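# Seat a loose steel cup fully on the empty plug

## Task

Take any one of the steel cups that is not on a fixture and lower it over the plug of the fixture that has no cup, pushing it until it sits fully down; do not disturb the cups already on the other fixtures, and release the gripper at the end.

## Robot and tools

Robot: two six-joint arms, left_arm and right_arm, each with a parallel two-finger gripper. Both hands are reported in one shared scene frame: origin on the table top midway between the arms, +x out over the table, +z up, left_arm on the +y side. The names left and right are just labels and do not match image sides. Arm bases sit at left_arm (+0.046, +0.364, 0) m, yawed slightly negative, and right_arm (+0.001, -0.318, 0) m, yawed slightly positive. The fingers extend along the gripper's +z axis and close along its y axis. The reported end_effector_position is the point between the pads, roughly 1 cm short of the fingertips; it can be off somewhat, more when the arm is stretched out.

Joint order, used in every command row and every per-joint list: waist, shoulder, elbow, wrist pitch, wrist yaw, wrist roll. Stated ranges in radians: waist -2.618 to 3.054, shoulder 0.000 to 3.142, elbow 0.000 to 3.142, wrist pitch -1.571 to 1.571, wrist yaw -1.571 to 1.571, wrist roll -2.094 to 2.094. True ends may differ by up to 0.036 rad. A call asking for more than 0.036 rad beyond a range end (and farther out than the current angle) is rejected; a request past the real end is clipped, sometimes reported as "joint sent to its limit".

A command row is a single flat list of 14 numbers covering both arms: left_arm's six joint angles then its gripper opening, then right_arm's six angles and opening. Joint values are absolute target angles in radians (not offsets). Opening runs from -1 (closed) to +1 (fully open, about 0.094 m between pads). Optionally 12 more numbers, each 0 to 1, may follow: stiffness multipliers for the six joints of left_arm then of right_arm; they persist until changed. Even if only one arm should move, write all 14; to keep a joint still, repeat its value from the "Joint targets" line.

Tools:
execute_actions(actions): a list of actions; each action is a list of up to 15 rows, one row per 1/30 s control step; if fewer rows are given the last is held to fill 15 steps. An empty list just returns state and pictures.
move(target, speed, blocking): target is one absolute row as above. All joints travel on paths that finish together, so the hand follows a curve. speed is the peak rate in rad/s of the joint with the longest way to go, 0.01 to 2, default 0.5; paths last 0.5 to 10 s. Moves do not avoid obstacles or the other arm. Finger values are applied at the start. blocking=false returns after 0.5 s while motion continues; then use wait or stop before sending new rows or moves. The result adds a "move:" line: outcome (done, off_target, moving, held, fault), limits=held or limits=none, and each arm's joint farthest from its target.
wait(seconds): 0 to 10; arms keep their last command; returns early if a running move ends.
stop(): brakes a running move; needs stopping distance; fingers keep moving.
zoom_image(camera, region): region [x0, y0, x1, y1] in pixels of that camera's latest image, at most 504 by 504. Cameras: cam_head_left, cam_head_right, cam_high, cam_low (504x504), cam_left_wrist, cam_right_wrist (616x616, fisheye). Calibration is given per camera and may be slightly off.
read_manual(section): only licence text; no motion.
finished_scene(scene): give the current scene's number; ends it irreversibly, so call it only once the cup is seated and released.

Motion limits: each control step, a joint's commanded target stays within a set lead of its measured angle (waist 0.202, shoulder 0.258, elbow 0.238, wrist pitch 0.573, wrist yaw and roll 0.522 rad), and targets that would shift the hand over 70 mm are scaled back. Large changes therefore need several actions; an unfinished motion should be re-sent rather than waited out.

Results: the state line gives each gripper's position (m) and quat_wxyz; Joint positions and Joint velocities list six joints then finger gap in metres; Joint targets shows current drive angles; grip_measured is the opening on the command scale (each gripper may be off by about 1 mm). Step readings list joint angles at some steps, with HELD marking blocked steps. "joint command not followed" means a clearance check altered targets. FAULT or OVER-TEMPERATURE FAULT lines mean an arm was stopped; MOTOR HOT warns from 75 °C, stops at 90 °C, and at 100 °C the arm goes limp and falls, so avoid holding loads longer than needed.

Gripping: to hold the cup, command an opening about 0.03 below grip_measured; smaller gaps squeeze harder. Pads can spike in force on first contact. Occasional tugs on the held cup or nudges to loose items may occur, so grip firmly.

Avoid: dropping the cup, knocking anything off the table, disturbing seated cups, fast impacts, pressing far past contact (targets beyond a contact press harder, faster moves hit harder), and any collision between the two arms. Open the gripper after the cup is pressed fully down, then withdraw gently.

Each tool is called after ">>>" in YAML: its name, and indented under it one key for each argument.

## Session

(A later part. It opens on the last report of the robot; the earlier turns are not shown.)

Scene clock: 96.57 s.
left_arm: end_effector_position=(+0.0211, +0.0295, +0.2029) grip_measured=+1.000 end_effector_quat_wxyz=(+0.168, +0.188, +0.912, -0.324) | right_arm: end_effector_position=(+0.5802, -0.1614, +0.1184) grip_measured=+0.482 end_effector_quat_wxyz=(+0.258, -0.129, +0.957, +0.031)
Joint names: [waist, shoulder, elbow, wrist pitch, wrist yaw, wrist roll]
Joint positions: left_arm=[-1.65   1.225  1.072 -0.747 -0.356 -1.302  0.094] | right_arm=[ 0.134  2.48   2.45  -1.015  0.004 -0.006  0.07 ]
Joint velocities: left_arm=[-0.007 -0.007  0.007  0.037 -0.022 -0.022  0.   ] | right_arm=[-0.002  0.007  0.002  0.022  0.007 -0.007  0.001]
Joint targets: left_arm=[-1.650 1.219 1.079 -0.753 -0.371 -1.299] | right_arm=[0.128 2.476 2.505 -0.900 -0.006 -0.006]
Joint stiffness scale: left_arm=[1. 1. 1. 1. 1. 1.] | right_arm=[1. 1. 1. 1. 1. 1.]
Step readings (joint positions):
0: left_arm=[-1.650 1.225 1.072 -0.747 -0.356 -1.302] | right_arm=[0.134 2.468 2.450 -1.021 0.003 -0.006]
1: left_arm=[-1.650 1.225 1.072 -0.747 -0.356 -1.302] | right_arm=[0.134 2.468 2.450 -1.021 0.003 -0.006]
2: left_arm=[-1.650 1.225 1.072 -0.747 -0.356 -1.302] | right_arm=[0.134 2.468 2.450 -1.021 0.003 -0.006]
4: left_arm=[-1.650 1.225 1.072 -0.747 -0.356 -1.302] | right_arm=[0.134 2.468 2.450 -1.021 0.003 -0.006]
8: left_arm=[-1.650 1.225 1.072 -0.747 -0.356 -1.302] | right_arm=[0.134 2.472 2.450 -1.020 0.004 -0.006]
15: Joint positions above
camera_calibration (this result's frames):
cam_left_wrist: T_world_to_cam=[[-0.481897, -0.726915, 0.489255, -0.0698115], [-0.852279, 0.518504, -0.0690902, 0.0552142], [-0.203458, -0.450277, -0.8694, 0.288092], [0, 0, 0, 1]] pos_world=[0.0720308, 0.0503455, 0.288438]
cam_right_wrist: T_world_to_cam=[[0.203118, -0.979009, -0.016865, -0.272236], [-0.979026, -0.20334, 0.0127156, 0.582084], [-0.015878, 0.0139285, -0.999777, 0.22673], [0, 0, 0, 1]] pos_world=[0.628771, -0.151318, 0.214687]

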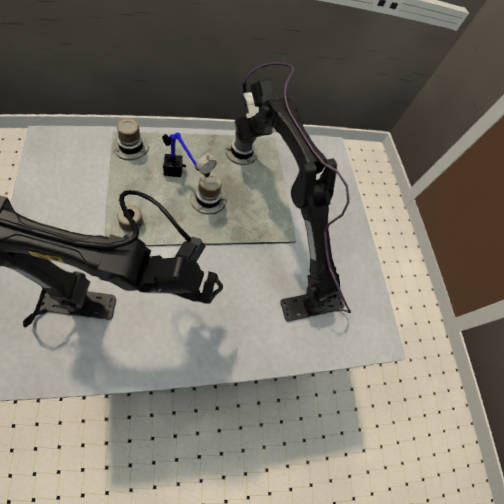

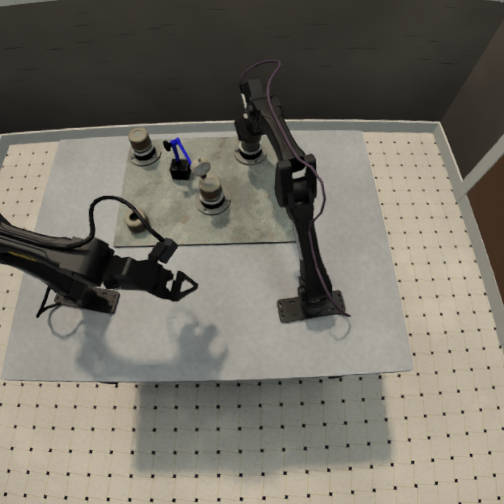

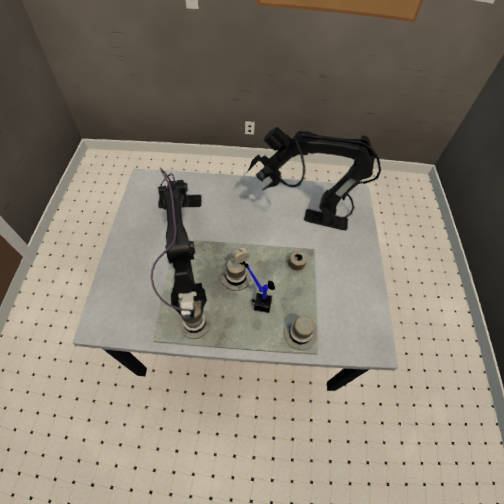

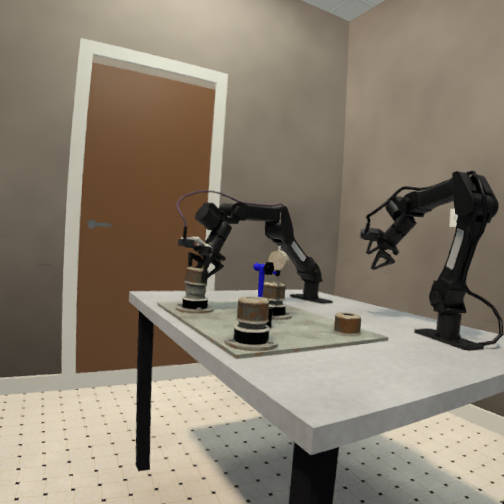

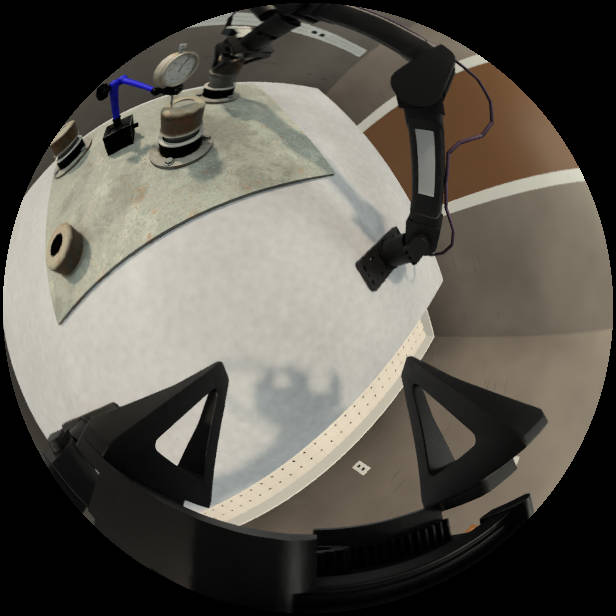

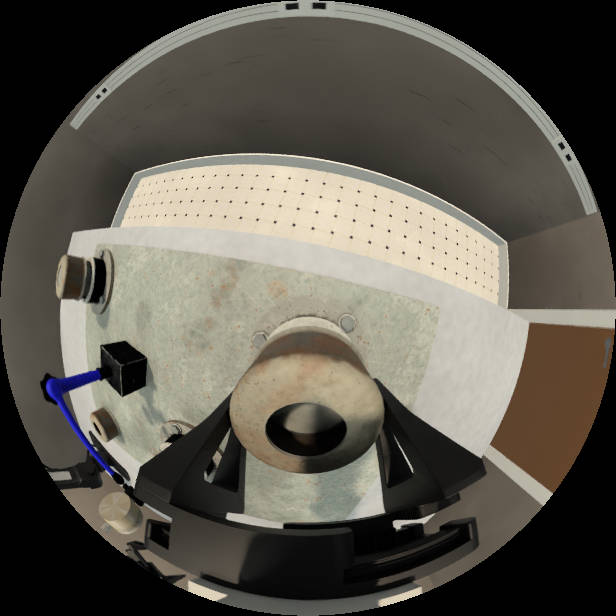

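>>> execute_actions:
  actions:
    - [[-1.65,1.219,1.079,-0.753,-0.371,-1.299,1,0.128,2.478,2.505,-0.90,-0.006,-0.006,0.476],[-1.65,1.219,1.079,-0.753,-0.371,-1.299,1,0.128,2.480,2.505,-0.90,-0.006,-0.006,0.476],[-1.65,1.219,1.079,-0.753,-0.371,-1.299,1,0.128,2.482,2.505,-0.90,-0.006,-0.006,0.476],[-1.65,1.219,1.079,-0.753,-0.371,-1.299,1,0.128,2.484,2.505,-0.90,-0.006,-0.006,0.476],[-1.65,1.219,1.079,-0.753,-0.371,-1.299,1,0.128,2.486,2.505,-0.90,-0.006,-0.006,0.476],[-1.65,1.219,1.079,-0.753,-0.371,-1.299,1,0.128,2.488,2.505,-0.90,-0.006,-0.006,0.476],[-1.65,1.219,1.079,-0.753,-0.371,-1.299,1,0.128,2.490,2.505,-0.90,-0.006,-0.006,0.476],[-1.65,1.219,1.079,-0.753,-0.371,-1.299,1,0.128,2.492,2.505,-0.90,-0.006,-0.006,0.476],[-1.65,1.219,1.079,-0.753,-0.371,-1.299,1,0.128,2.494,2.505,-0.90,-0.006,-0.006,0.476],[-1.65,1.219,1.079,-0.753,-0.371,-1.299,1,0.128,2.496,2.505,-0.90,-0.006,-0.006,0.476],[-1.65,1.219,1.079,-0.753,-0.371,-1.299,1,0.128,2.498,2.505,-0.90,-0.006,-0.006,0.476],[-1.65,1.219,1.079,-0.753,-0.371,-1.299,1,0.128,2.500,2.505,-0.90,-0.006,-0.006,0.476],[-1.65,1.219,1.079,-0.753,-0.371,-1.299,1,0.128,2.502,2.505,-0.90,-0.006,-0.006,0.476]]

>>> zoom_image:
  camera: "cam_low"
  region: [165, 245, 235, 315]

Scene clock: 100.20 s.
left_arm: end_effector_position=(+0.0211, +0.0295, +0.2029) grip_measured=+1.000 end_effector_quat_wxyz=(+0.168, +0.188, +0.912, -0.324) | right_arm: end_effector_position=(+0.5816, -0.1610, +0.1073) grip_measured=+0.482 end_effector_quat_wxyz=(+0.251, -0.129, +0.959, +0.030)
Joint names: [waist, shoulder, elbow, wrist pitch, wrist yaw, wrist roll]
Joint positions: left_arm=[-1.65   1.225  1.072 -0.747 -0.356 -1.302  0.094] | right_arm=[ 0.134  2.504  2.457 -1.013  0.004 -0.006  0.07 ]
Joint velocities: left_arm=[-0.007  0.022 -0.012  0.037  0.037  0.037  0.   ] | right_arm=[-0.022  0.032 -0.017 -0.007  0.007 -0.037  0.   ]
Joint targets: left_arm=[-1.650 1.219 1.079 -0.753 -0.371 -1.299] | right_arm=[0.128 2.502 2.505 -0.900 -0.006 -0.006]
Joint stiffness scale: left_arm=[1. 1. 1. 1. 1. 1.] | right_arm=[1. 1. 1. 1. 1. 1.]
Step readings (joint positions):
0: left_arm=[-1.650 1.225 1.072 -0.747 -0.356 -1.302] | right_arm=[0.134 2.480 2.450 -1.015 0.004 -0.006]
1: left_arm=[-1.650 1.225 1.072 -0.747 -0.356 -1.302] | right_arm=[0.134 2.480 2.450 -1.015 0.004 -0.006]
2: left_arm=[-1.650 1.225 1.072 -0.747 -0.356 -1.302] | right_arm=[0.134 2.480 2.450 -1.015 0.004 -0.006]
4: left_arm=[-1.650 1.225 1.072 -0.747 -0.356 -1.302] | right_arm=[0.134 2.480 2.450 -1.015 0.004 -0.006]
8: left_arm=[-1.650 1.225 1.072 -0.747 -0.356 -1.302] | right_arm=[0.134 2.486 2.456 -1.015 0.004 -0.006]
15: Joint positions above
camera_calibration (this result's frames):
cam_left_wrist: T_world_to_cam=[[-0.481897, -0.726915, 0.489255, -0.0698115], [-0.852279, 0.518504, -0.0690902, 0.0552142], [-0.203458, -0.450277, -0.8694, 0.288092], [0, 0, 0, 1]] pos_world=[0.0720308, 0.0503455, 0.288438]
cam_right_wrist: T_world_to_cam=[[0.202876, -0.979074, -0.0159636, -0.272308], [-0.978726, -0.20326, 0.027945, 0.581835], [-0.030605, 0.00995462, -0.999482, 0.22347], [0, 0, 0, 1]] pos_world=[0.631541, -0.150571, 0.202748]

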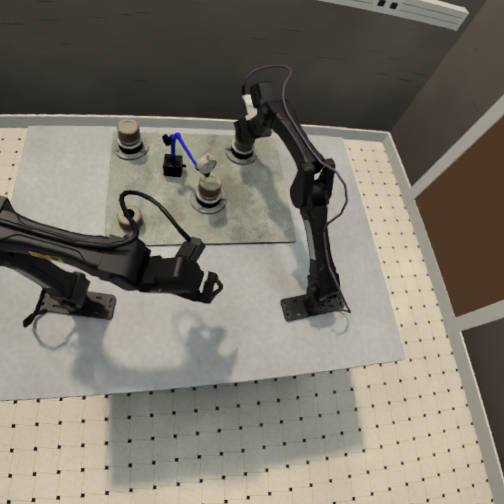

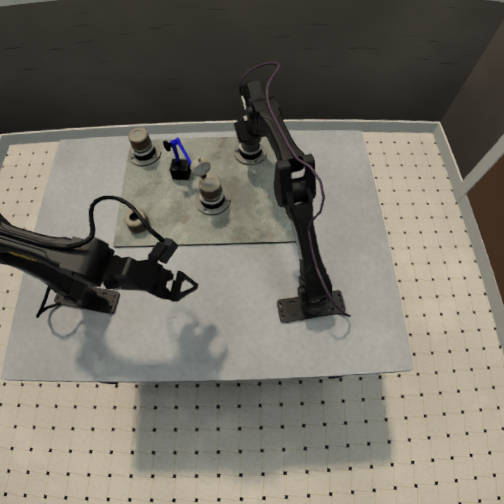

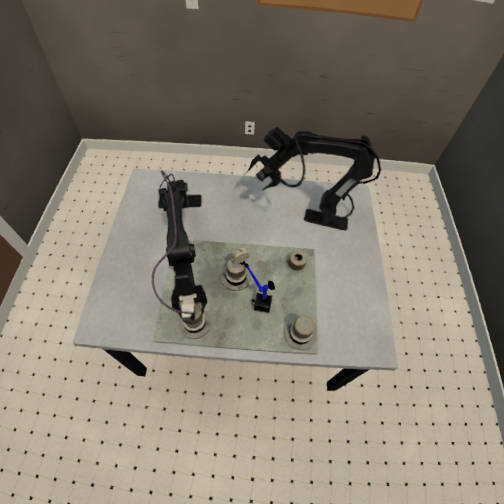

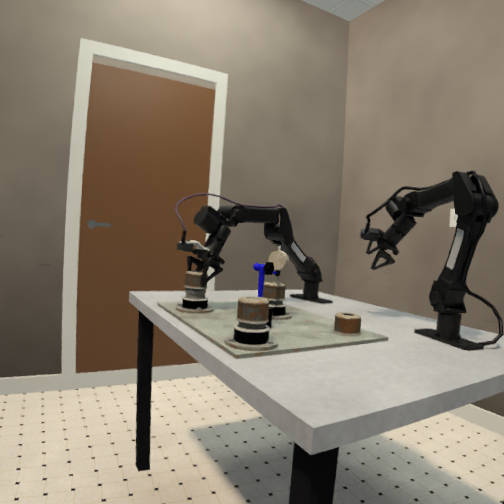

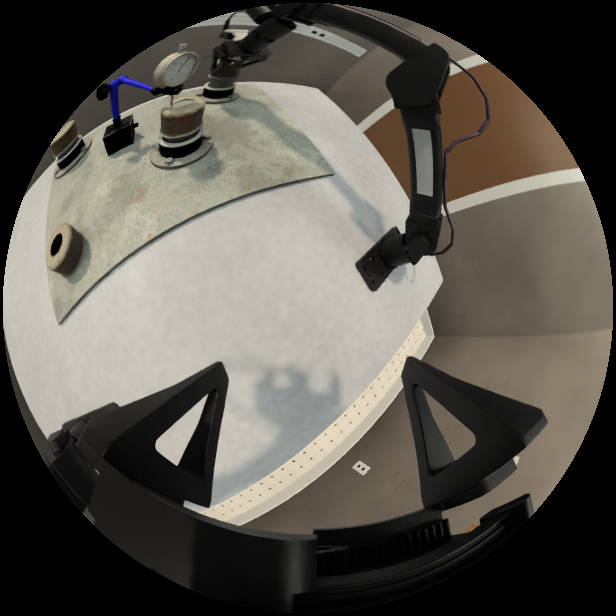

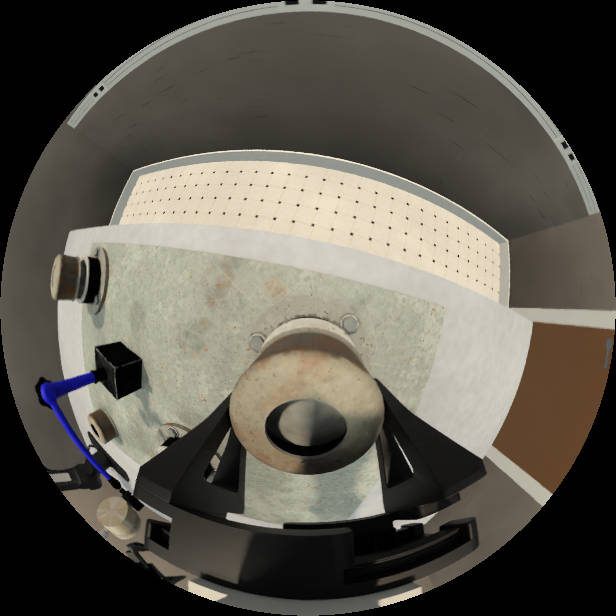

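Region (165, 245, 235, 315) of cam_low's 504x504 image, scaled by 7.200, with more detail than that image has.

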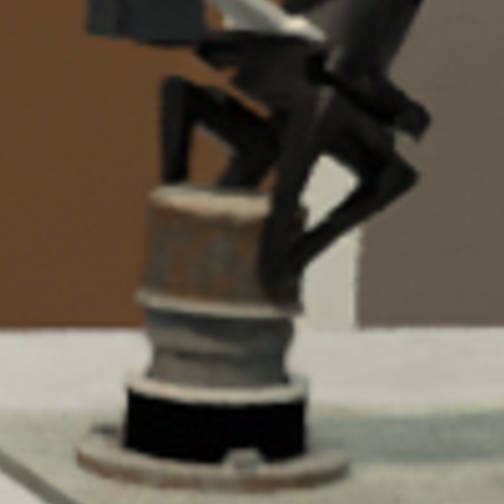

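>>> execute_actions:
  actions:
    - [[-1.65,1.219,1.079,-0.753,-0.371,-1.299,1,0.128,2.505,2.50,-0.905,-0.006,-0.006,0.476],[-1.65,1.219,1.079,-0.753,-0.371,-1.299,1,0.128,2.508,2.495,-0.91,-0.006,-0.006,0.476],[-1.65,1.219,1.079,-0.753,-0.371,-1.299,1,0.128,2.511,2.49,-0.915,-0.006,-0.006,0.476],[-1.65,1.219,1.079,-0.753,-0.371,-1.299,1,0.128,2.514,2.485,-0.92,-0.006,-0.006,0.476],[-1.65,1.219,1.079,-0.753,-0.371,-1.299,1,0.128,2.517,2.485,-0.925,-0.006,-0.006,0.476],[-1.65,1.219,1.079,-0.753,-0.371,-1.299,1,0.128,2.520,2.485,-0.93,-0.006,-0.006,0.476],[-1.65,1.219,1.079,-0.753,-0.371,-1.299,1,0.128,2.522,2.485,-0.935,-0.006,-0.006,0.476],[-1.65,1.219,1.079,-0.753,-0.371,-1.299,1,0.128,2.524,2.485,-0.94,-0.006,-0.006,0.476],[-1.65,1.219,1.079,-0.753,-0.371,-1.299,1,0.128,2.526,2.485,-0.94,-0.006,-0.006,0.476],[-1.65,1.219,1.079,-0.753,-0.371,-1.299,1,0.128,2.528,2.485,-0.94,-0.006,-0.006,0.476],[-1.65,1.219,1.079,-0.753,-0.371,-1.299,1,0.128,2.530,2.485,-0.94,-0.006,-0.006,0.476],[-1.65,1.219,1.079,-0.753,-0.371,-1.299,1,0.128,2.532,2.485,-0.94,-0.006,-0.006,0.476],[-1.65,1.219,1.079,-0.753,-0.371,-1.299,1,0.128,2.534,2.485,-0.94,-0.006,-0.006,0.476],[-1.65,1.219,1.079,-0.753,-0.371,-1.299,1,0.128,2.536,2.485,-0.94,-0.006,-0.006,0.476],[-1.65,1.219,1.079,-0.753,-0.371,-1.299,1,0.128,2.538,2.485,-0.94,-0.006,-0.006,0.476]]
    - [[-1.65,1.219,1.079,-0.753,-0.371,-1.299,1,0.128,2.540,2.485,-0.94,-0.006,-0.006,0.476]]

>>> zoom_image:
  camera: "cam_low"
  region: [165, 245, 235, 315]

Scene clock: 103.87 s.
left_arm: end_effector_position=(+0.0211, +0.0295, +0.2029) grip_measured=+1.000 end_effector_quat_wxyz=(+0.168, +0.188, +0.912, -0.324) | right_arm: end_effector_position=(+0.5817, -0.1613, +0.0890) grip_measured=+0.482 end_effector_quat_wxyz=(+0.237, -0.129, +0.962, +0.030)
Joint names: [waist, shoulder, elbow, wrist pitch, wrist yaw, wrist roll]
Joint positions: left_arm=[-1.65   1.225  1.072 -0.747 -0.356 -1.302  0.094] | right_arm=[ 0.133  2.536  2.457 -1.009  0.002 -0.005  0.07 ]
Joint velocities: left_arm=[ 0.002  0.002 -0.002  0.037 -0.051 -0.007  0.   ] | right_arm=[ 0.002  0.007 -0.007  0.037 -0.037  0.007 -0.   ]
Joint targets: left_arm=[-1.650 1.219 1.079 -0.753 -0.371 -1.299] | right_arm=[0.128 2.540 2.485 -0.940 -0.006 -0.006]
Joint stiffness scale: left_arm=[1. 1. 1. 1. 1. 1.] | right_arm=[1. 1. 1. 1. 1. 1.]
Step readings (joint positions; steps 1 to 15: 1st action; 16 to 30: 2nd action):
0: left_arm=[-1.650 1.225 1.072 -0.747 -0.356 -1.302] | right_arm=[0.134 2.505 2.457 -1.013 0.004 -0.006]
1: left_arm=[-1.650 1.225 1.072 -0.747 -0.356 -1.302] | right_arm=[0.134 2.505 2.457 -1.013 0.004 -0.006]
2: left_arm=[-1.650 1.225 1.072 -0.747 -0.356 -1.302] | right_arm=[0.134 2.505 2.457 -1.013 0.004 -0.006]
4: left_arm=[-1.650 1.225 1.072 -0.747 -0.356 -1.302] | right_arm=[0.134 2.506 2.457 -1.013 0.004 -0.006]
8: left_arm=[-1.650 1.225 1.072 -0.747 -0.356 -1.302] | right_arm=[0.134 2.513 2.457 -1.013 0.004 -0.006]
15: left_arm=[-1.650 1.225 1.072 -0.747 -0.356 -1.302] | right_arm=[0.134 2.530 2.457 -1.011 0.004 -0.006]
16: left_arm=[-1.650 1.225 1.072 -0.747 -0.356 -1.302] | right_arm=[0.134 2.533 2.457 -1.011 0.004 -0.006]
17: left_arm=[-1.650 1.225 1.072 -0.747 -0.356 -1.302] | right_arm=[0.133 2.536 2.457 -1.010 0.004 -0.006]
19: left_arm=[-1.650 1.225 1.072 -0.747 -0.356 -1.302] | right_arm=[0.133 2.536 2.457 -1.009 0.002 -0.005]
23: left_arm=[-1.650 1.225 1.072 -0.747 -0.356 -1.302] | right_arm=[0.133 2.536 2.457 -1.009 0.002 -0.005]
30: Joint positions above
camera_calibration (this result's frames):
cam_left_wrist: T_world_to_cam=[[-0.481897, -0.726915, 0.489255, -0.0698115], [-0.852279, 0.518504, -0.0690902, 0.0552142], [-0.203458, -0.450277, -0.8694, 0.288092], [0, 0, 0, 1]] pos_world=[0.0720308, 0.0503455, 0.288438]
cam_right_wrist: T_world_to_cam=[[0.202037, -0.979239, -0.0164644, -0.272367], [-0.977613, -0.202654, 0.0566071, 0.579349], [-0.0587685, 0.00465908, -0.998261, 0.220689], [0, 0, 0, 1]] pos_world=[0.634377, -0.150334, 0.183025]

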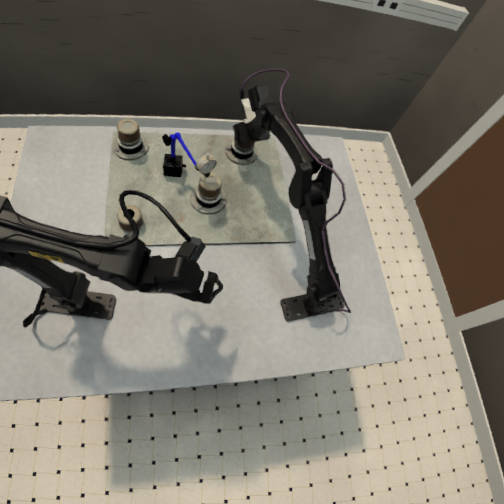

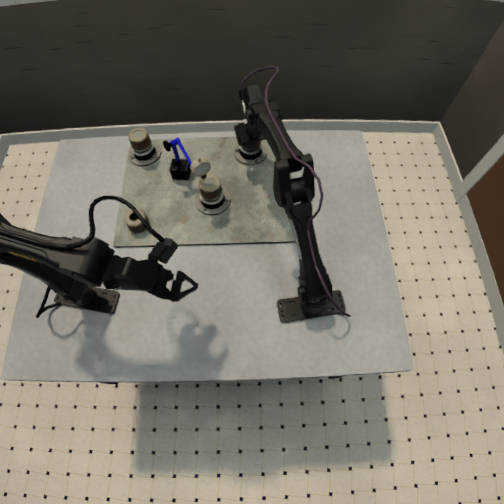

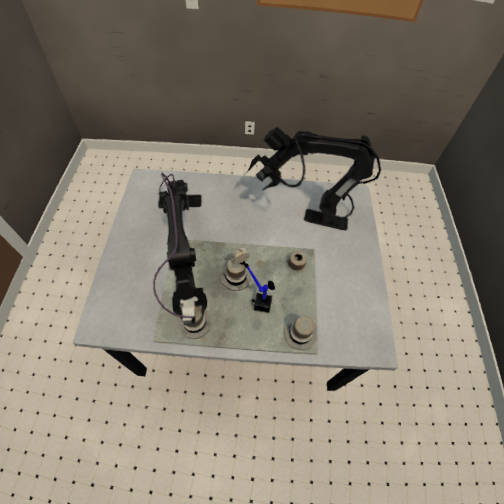

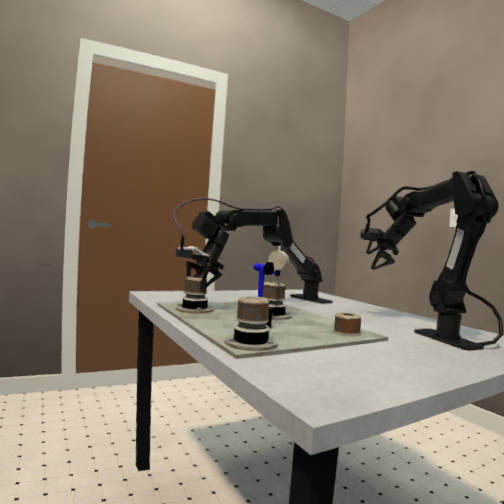

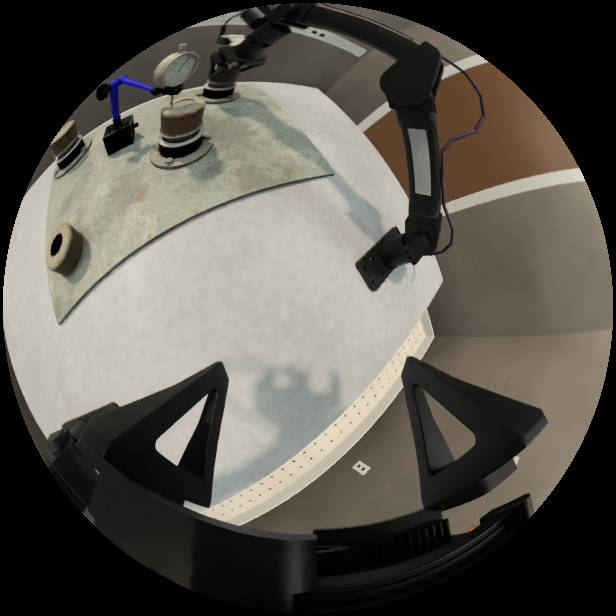

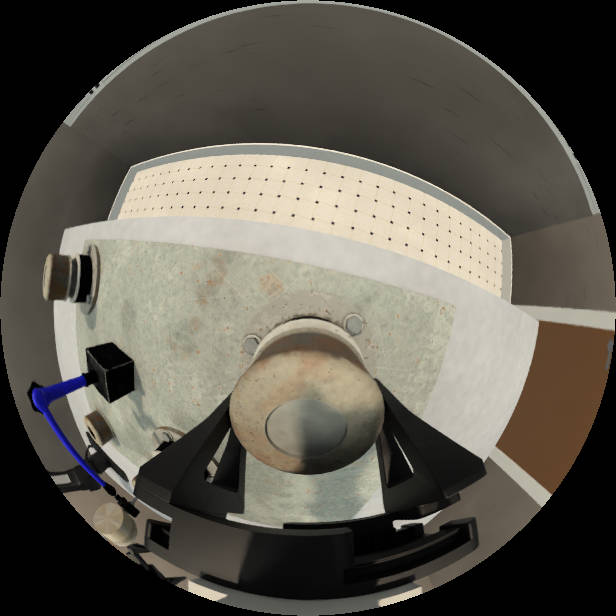

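Region (165, 245, 235, 315) of cam_low's 504x504 image, scaled by 7.200, with more detail than that image has.

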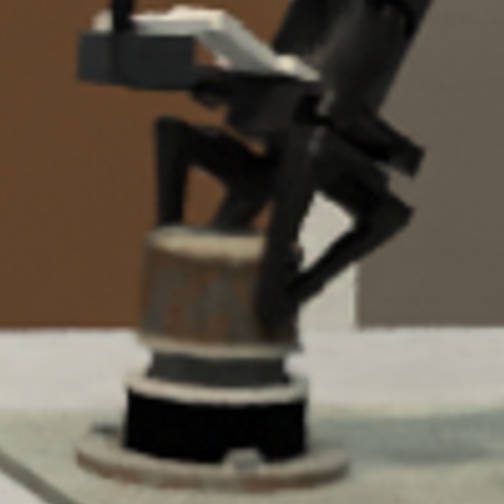

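Seated. Release and lift away.

>>> execute_actions:
  actions:
    - [[-1.65,1.219,1.079,-0.753,-0.371,-1.299,1,0.13,2.53,2.485,-0.96,-0.006,-0.006,0.476],[-1.65,1.219,1.079,-0.753,-0.371,-1.299,1,0.13,2.52,2.485,-0.98,-0.006,-0.006,0.476],[-1.65,1.219,1.079,-0.753,-0.371,-1.299,1,0.13,2.515,2.485,-0.985,-0.006,-0.006,0.5],[-1.65,1.219,1.079,-0.753,-0.371,-1.299,1,0.13,2.515,2.485,-0.985,-0.006,-0.006,0.6],[-1.65,1.219,1.079,-0.753,-0.371,-1.299,1,0.13,2.515,2.485,-0.985,-0.006,-0.006,0.8],[-1.65,1.219,1.079,-0.753,-0.371,-1.299,1,0.13,2.515,2.485,-0.985,-0.006,-0.006,1]]

>>> move:
  target: [-1.65,1.219,1.079,-0.753,-0.371,-1.299,1,0.13,2.33,2.485,-0.985,-0.006,-0.006,1]
  speed: 0.4

>>> zoom_image:
  camera: "cam_low"
  region: [165, 245, 295, 355]

Scene clock: 106.00 s.
left_arm: end_effector_position=(+0.0211, +0.0295, +0.2029) grip_measured=+1.000 end_effector_quat_wxyz=(+0.168, +0.188, +0.912, -0.324) | right_arm: end_effector_position=(+0.5818, -0.1610, +0.0891) grip_measured=+1.000 end_effector_quat_wxyz=(+0.237, -0.129, +0.962, +0.030)
Joint names: [waist, shoulder, elbow, wrist pitch, wrist yaw, wrist roll]
Joint positions: left_arm=[-1.65   1.225  1.072 -0.747 -0.356 -1.302  0.094] | right_arm=[ 0.133  2.536  2.457 -1.009  0.    -0.005  0.094]
Joint velocities: left_arm=[-0.002  0.007 -0.002  0.037  0.037 -0.095  0.   ] | right_arm=[-0.007  0.022 -0.007  0.022 -0.007  0.037  0.   ]
Joint targets: left_arm=[-1.650 1.219 1.079 -0.753 -0.371 -1.299] | right_arm=[0.130 2.515 2.485 -0.985 -0.006 -0.006]
Joint stiffness scale: left_arm=[1. 1. 1. 1. 1. 1.] | right_arm=[1. 1. 1. 1. 1. 1.]
Step readings (joint positions):
0: left_arm=[-1.650 1.225 1.072 -0.747 -0.356 -1.302] | right_arm=[0.133 2.536 2.457 -1.009 0.002 -0.005]
1: left_arm=[-1.650 1.225 1.072 -0.747 -0.356 -1.302] | right_arm=[0.133 2.536 2.457 -1.009 0.002 -0.005]
2: left_arm=[-1.650 1.225 1.072 -0.747 -0.356 -1.302] | right_arm=[0.133 2.536 2.457 -1.010 0.002 -0.005]
4: left_arm=[-1.650 1.225 1.072 -0.747 -0.356 -1.302] | right_arm=[0.133 2.536 2.457 -1.009 0.002 -0.005]
8: left_arm=[-1.650 1.225 1.072 -0.747 -0.356 -1.302] | right_arm=[0.133 2.536 2.457 -1.009 0.001 -0.005]
15: Joint positions above
camera_calibration (this result's frames):
cam_left_wrist: T_world_to_cam=[[-0.481897, -0.726915, 0.489255, -0.0698115], [-0.852279, 0.518504, -0.0690902, 0.0552142], [-0.203458, -0.450277, -0.8694, 0.288092], [0, 0, 0, 1]] pos_world=[0.0720308, 0.0503455, 0.288438]
cam_right_wrist: T_world_to_cam=[[0.202737, -0.97907, -0.0178583, -0.27234], [-0.977491, -0.20343, 0.0559244, 0.579361], [-0.0583868, 0.00611835, -0.998275, 0.220794], [0, 0, 0, 1]] pos_world=[0.634425, -0.150131, 0.18315]

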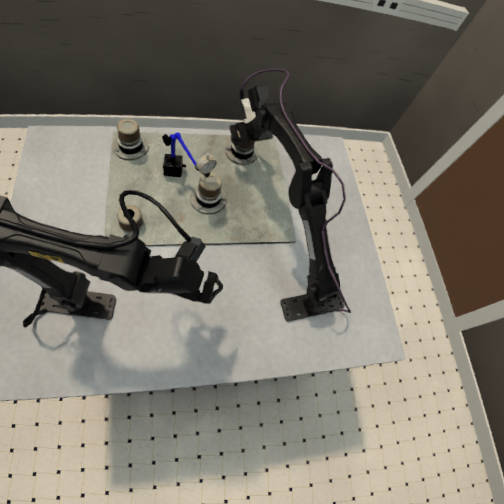

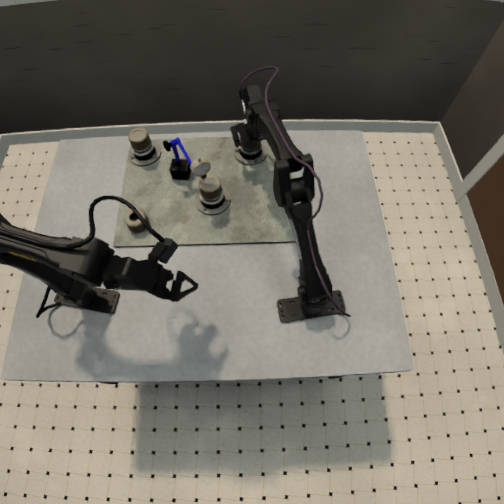

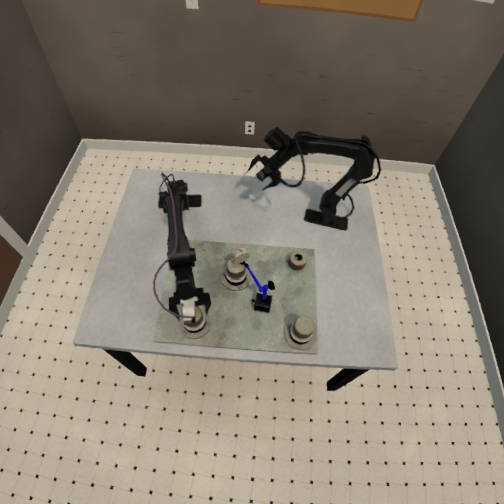

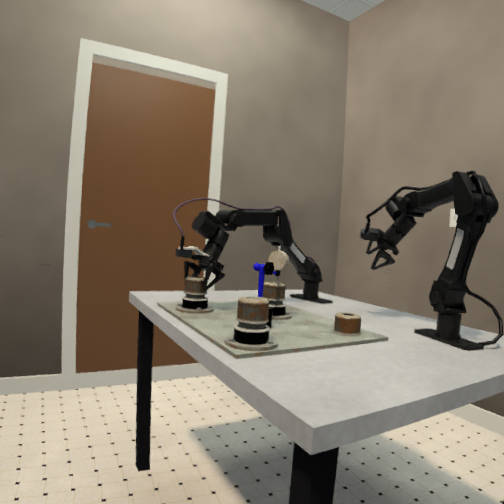

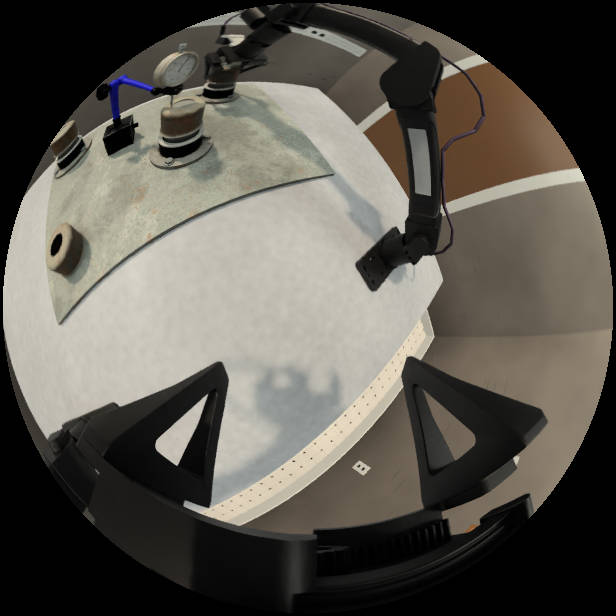

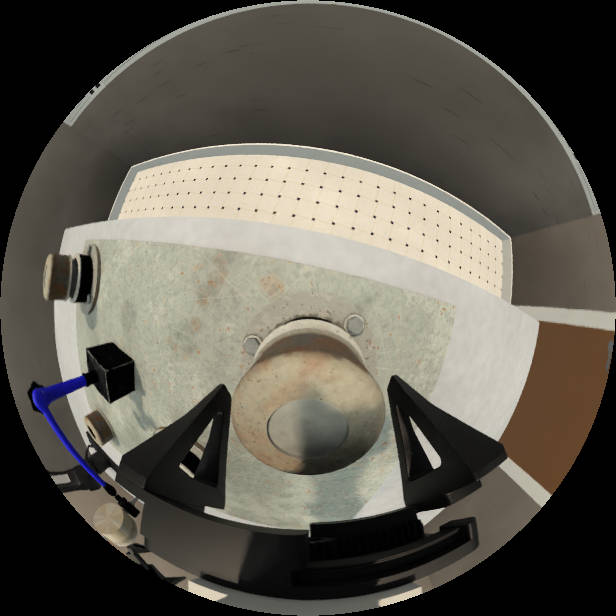

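Scene clock: 106.93 s.
left_arm: end_effector_position=(+0.0210, +0.0295, +0.2029) grip_measured=+1.000 end_effector_quat_wxyz=(+0.168, +0.189, +0.912, -0.324) | right_arm: end_effector_position=(+0.5789, -0.1618, +0.2031) grip_measured=+1.000 end_effector_quat_wxyz=(+0.334, -0.126, +0.933, +0.043)
Joint names: [waist, shoulder, elbow, wrist pitch, wrist yaw, wrist roll]
Joint positions: left_arm=[-1.65   1.225  1.072 -0.747 -0.355 -1.302  0.094] | right_arm=[ 0.133  2.343  2.457 -0.998  0.    -0.005  0.094]
Joint velocities: left_arm=[ 0.007 -0.007 -0.007 -0.037 -0.007 -0.022  0.   ] | right_arm=[ 0.002 -0.007 -0.017  0.051 -0.037 -0.051  0.   ]
Joint targets: left_arm=[-1.650 1.219 1.079 -0.753 -0.371 -1.299] | right_arm=[0.130 2.330 2.485 -0.985 -0.006 -0.006]
Joint stiffness scale: left_arm=[1. 1. 1. 1. 1. 1.] | right_arm=[1. 1. 1. 1. 1. 1.]
move: off_target (right_arm); limits=none; left_arm: farthest joint: the wrist yaw, 0.016 radians from its target (0.015 radians at the start); right_arm: farthest joint: the elbow, 0.028 radians from its target (0.028 radians at the start)
camera_calibration (this result's frames):
cam_left_wrist: T_world_to_cam=[[-0.481928, -0.726838, 0.489338, -0.0698504], [-0.852176, 0.518711, -0.0688039, 0.0550896], [-0.203816, -0.45016, -0.869376, 0.288063], [0, 0, 0, 1]] pos_world=[0.071995, 0.0503292, 0.288406]
cam_right_wrist: T_world_to_cam=[[0.207399, -0.977818, -0.0292807, -0.27066], [-0.968458, -0.201004, -0.147263, 0.606354], [0.138111, 0.0588994, -0.988664, 0.227234], [0, 0, 0, 1]] pos_world=[0.611979, -0.15616, 0.306027]

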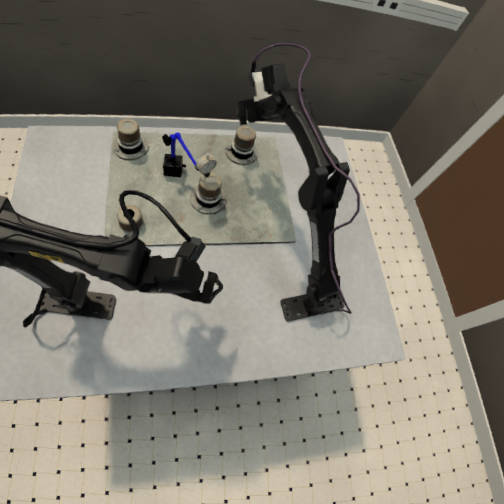

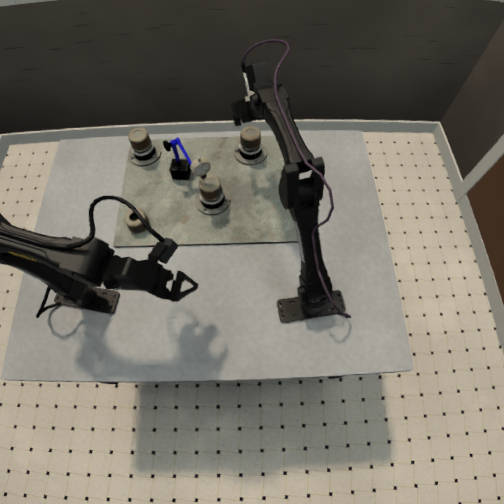

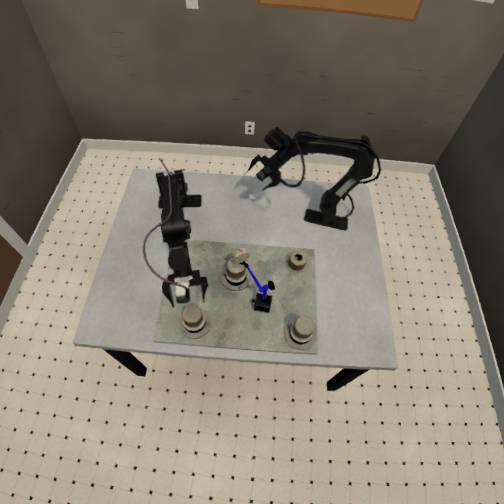

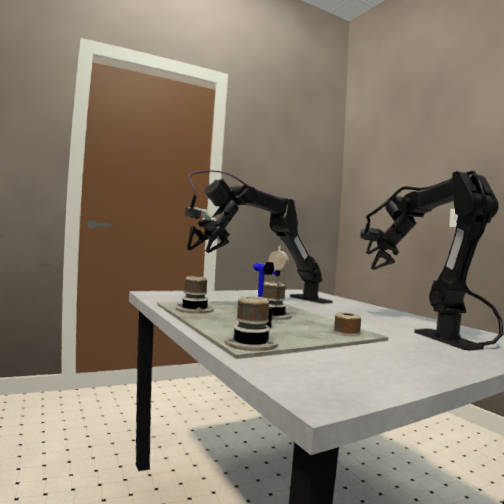

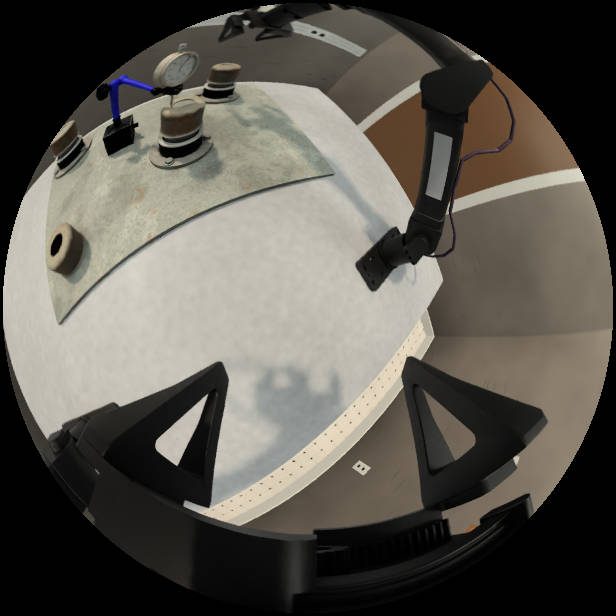

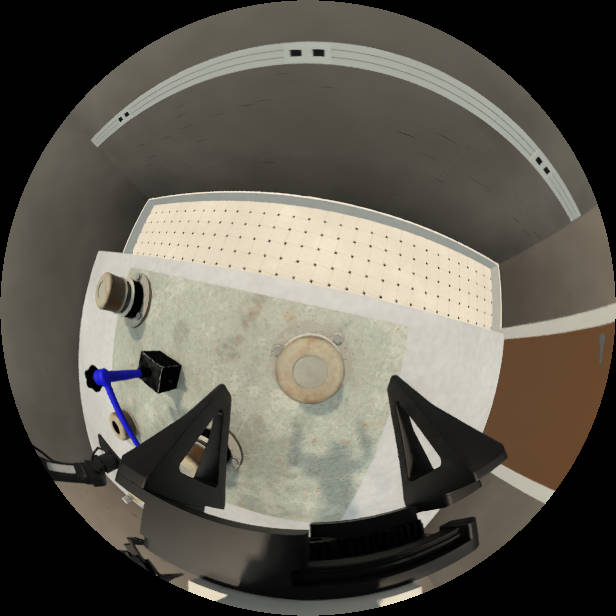

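Region (165, 245, 295, 355) of cam_low's 504x504 image, scaled by 3.877, with more detail than that image has; it fills the top 426 rows of this view, and the rest is white.

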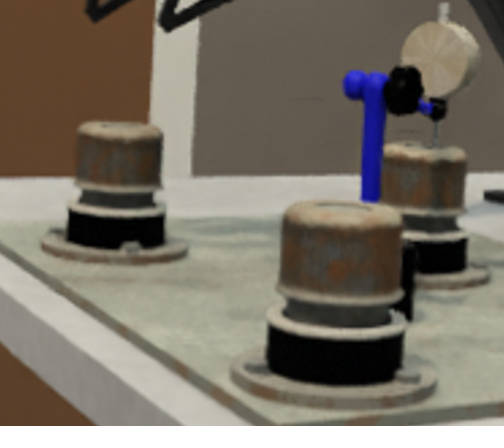

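>>> finished_scene:
  scene: 1

The scene is finished: the task was done.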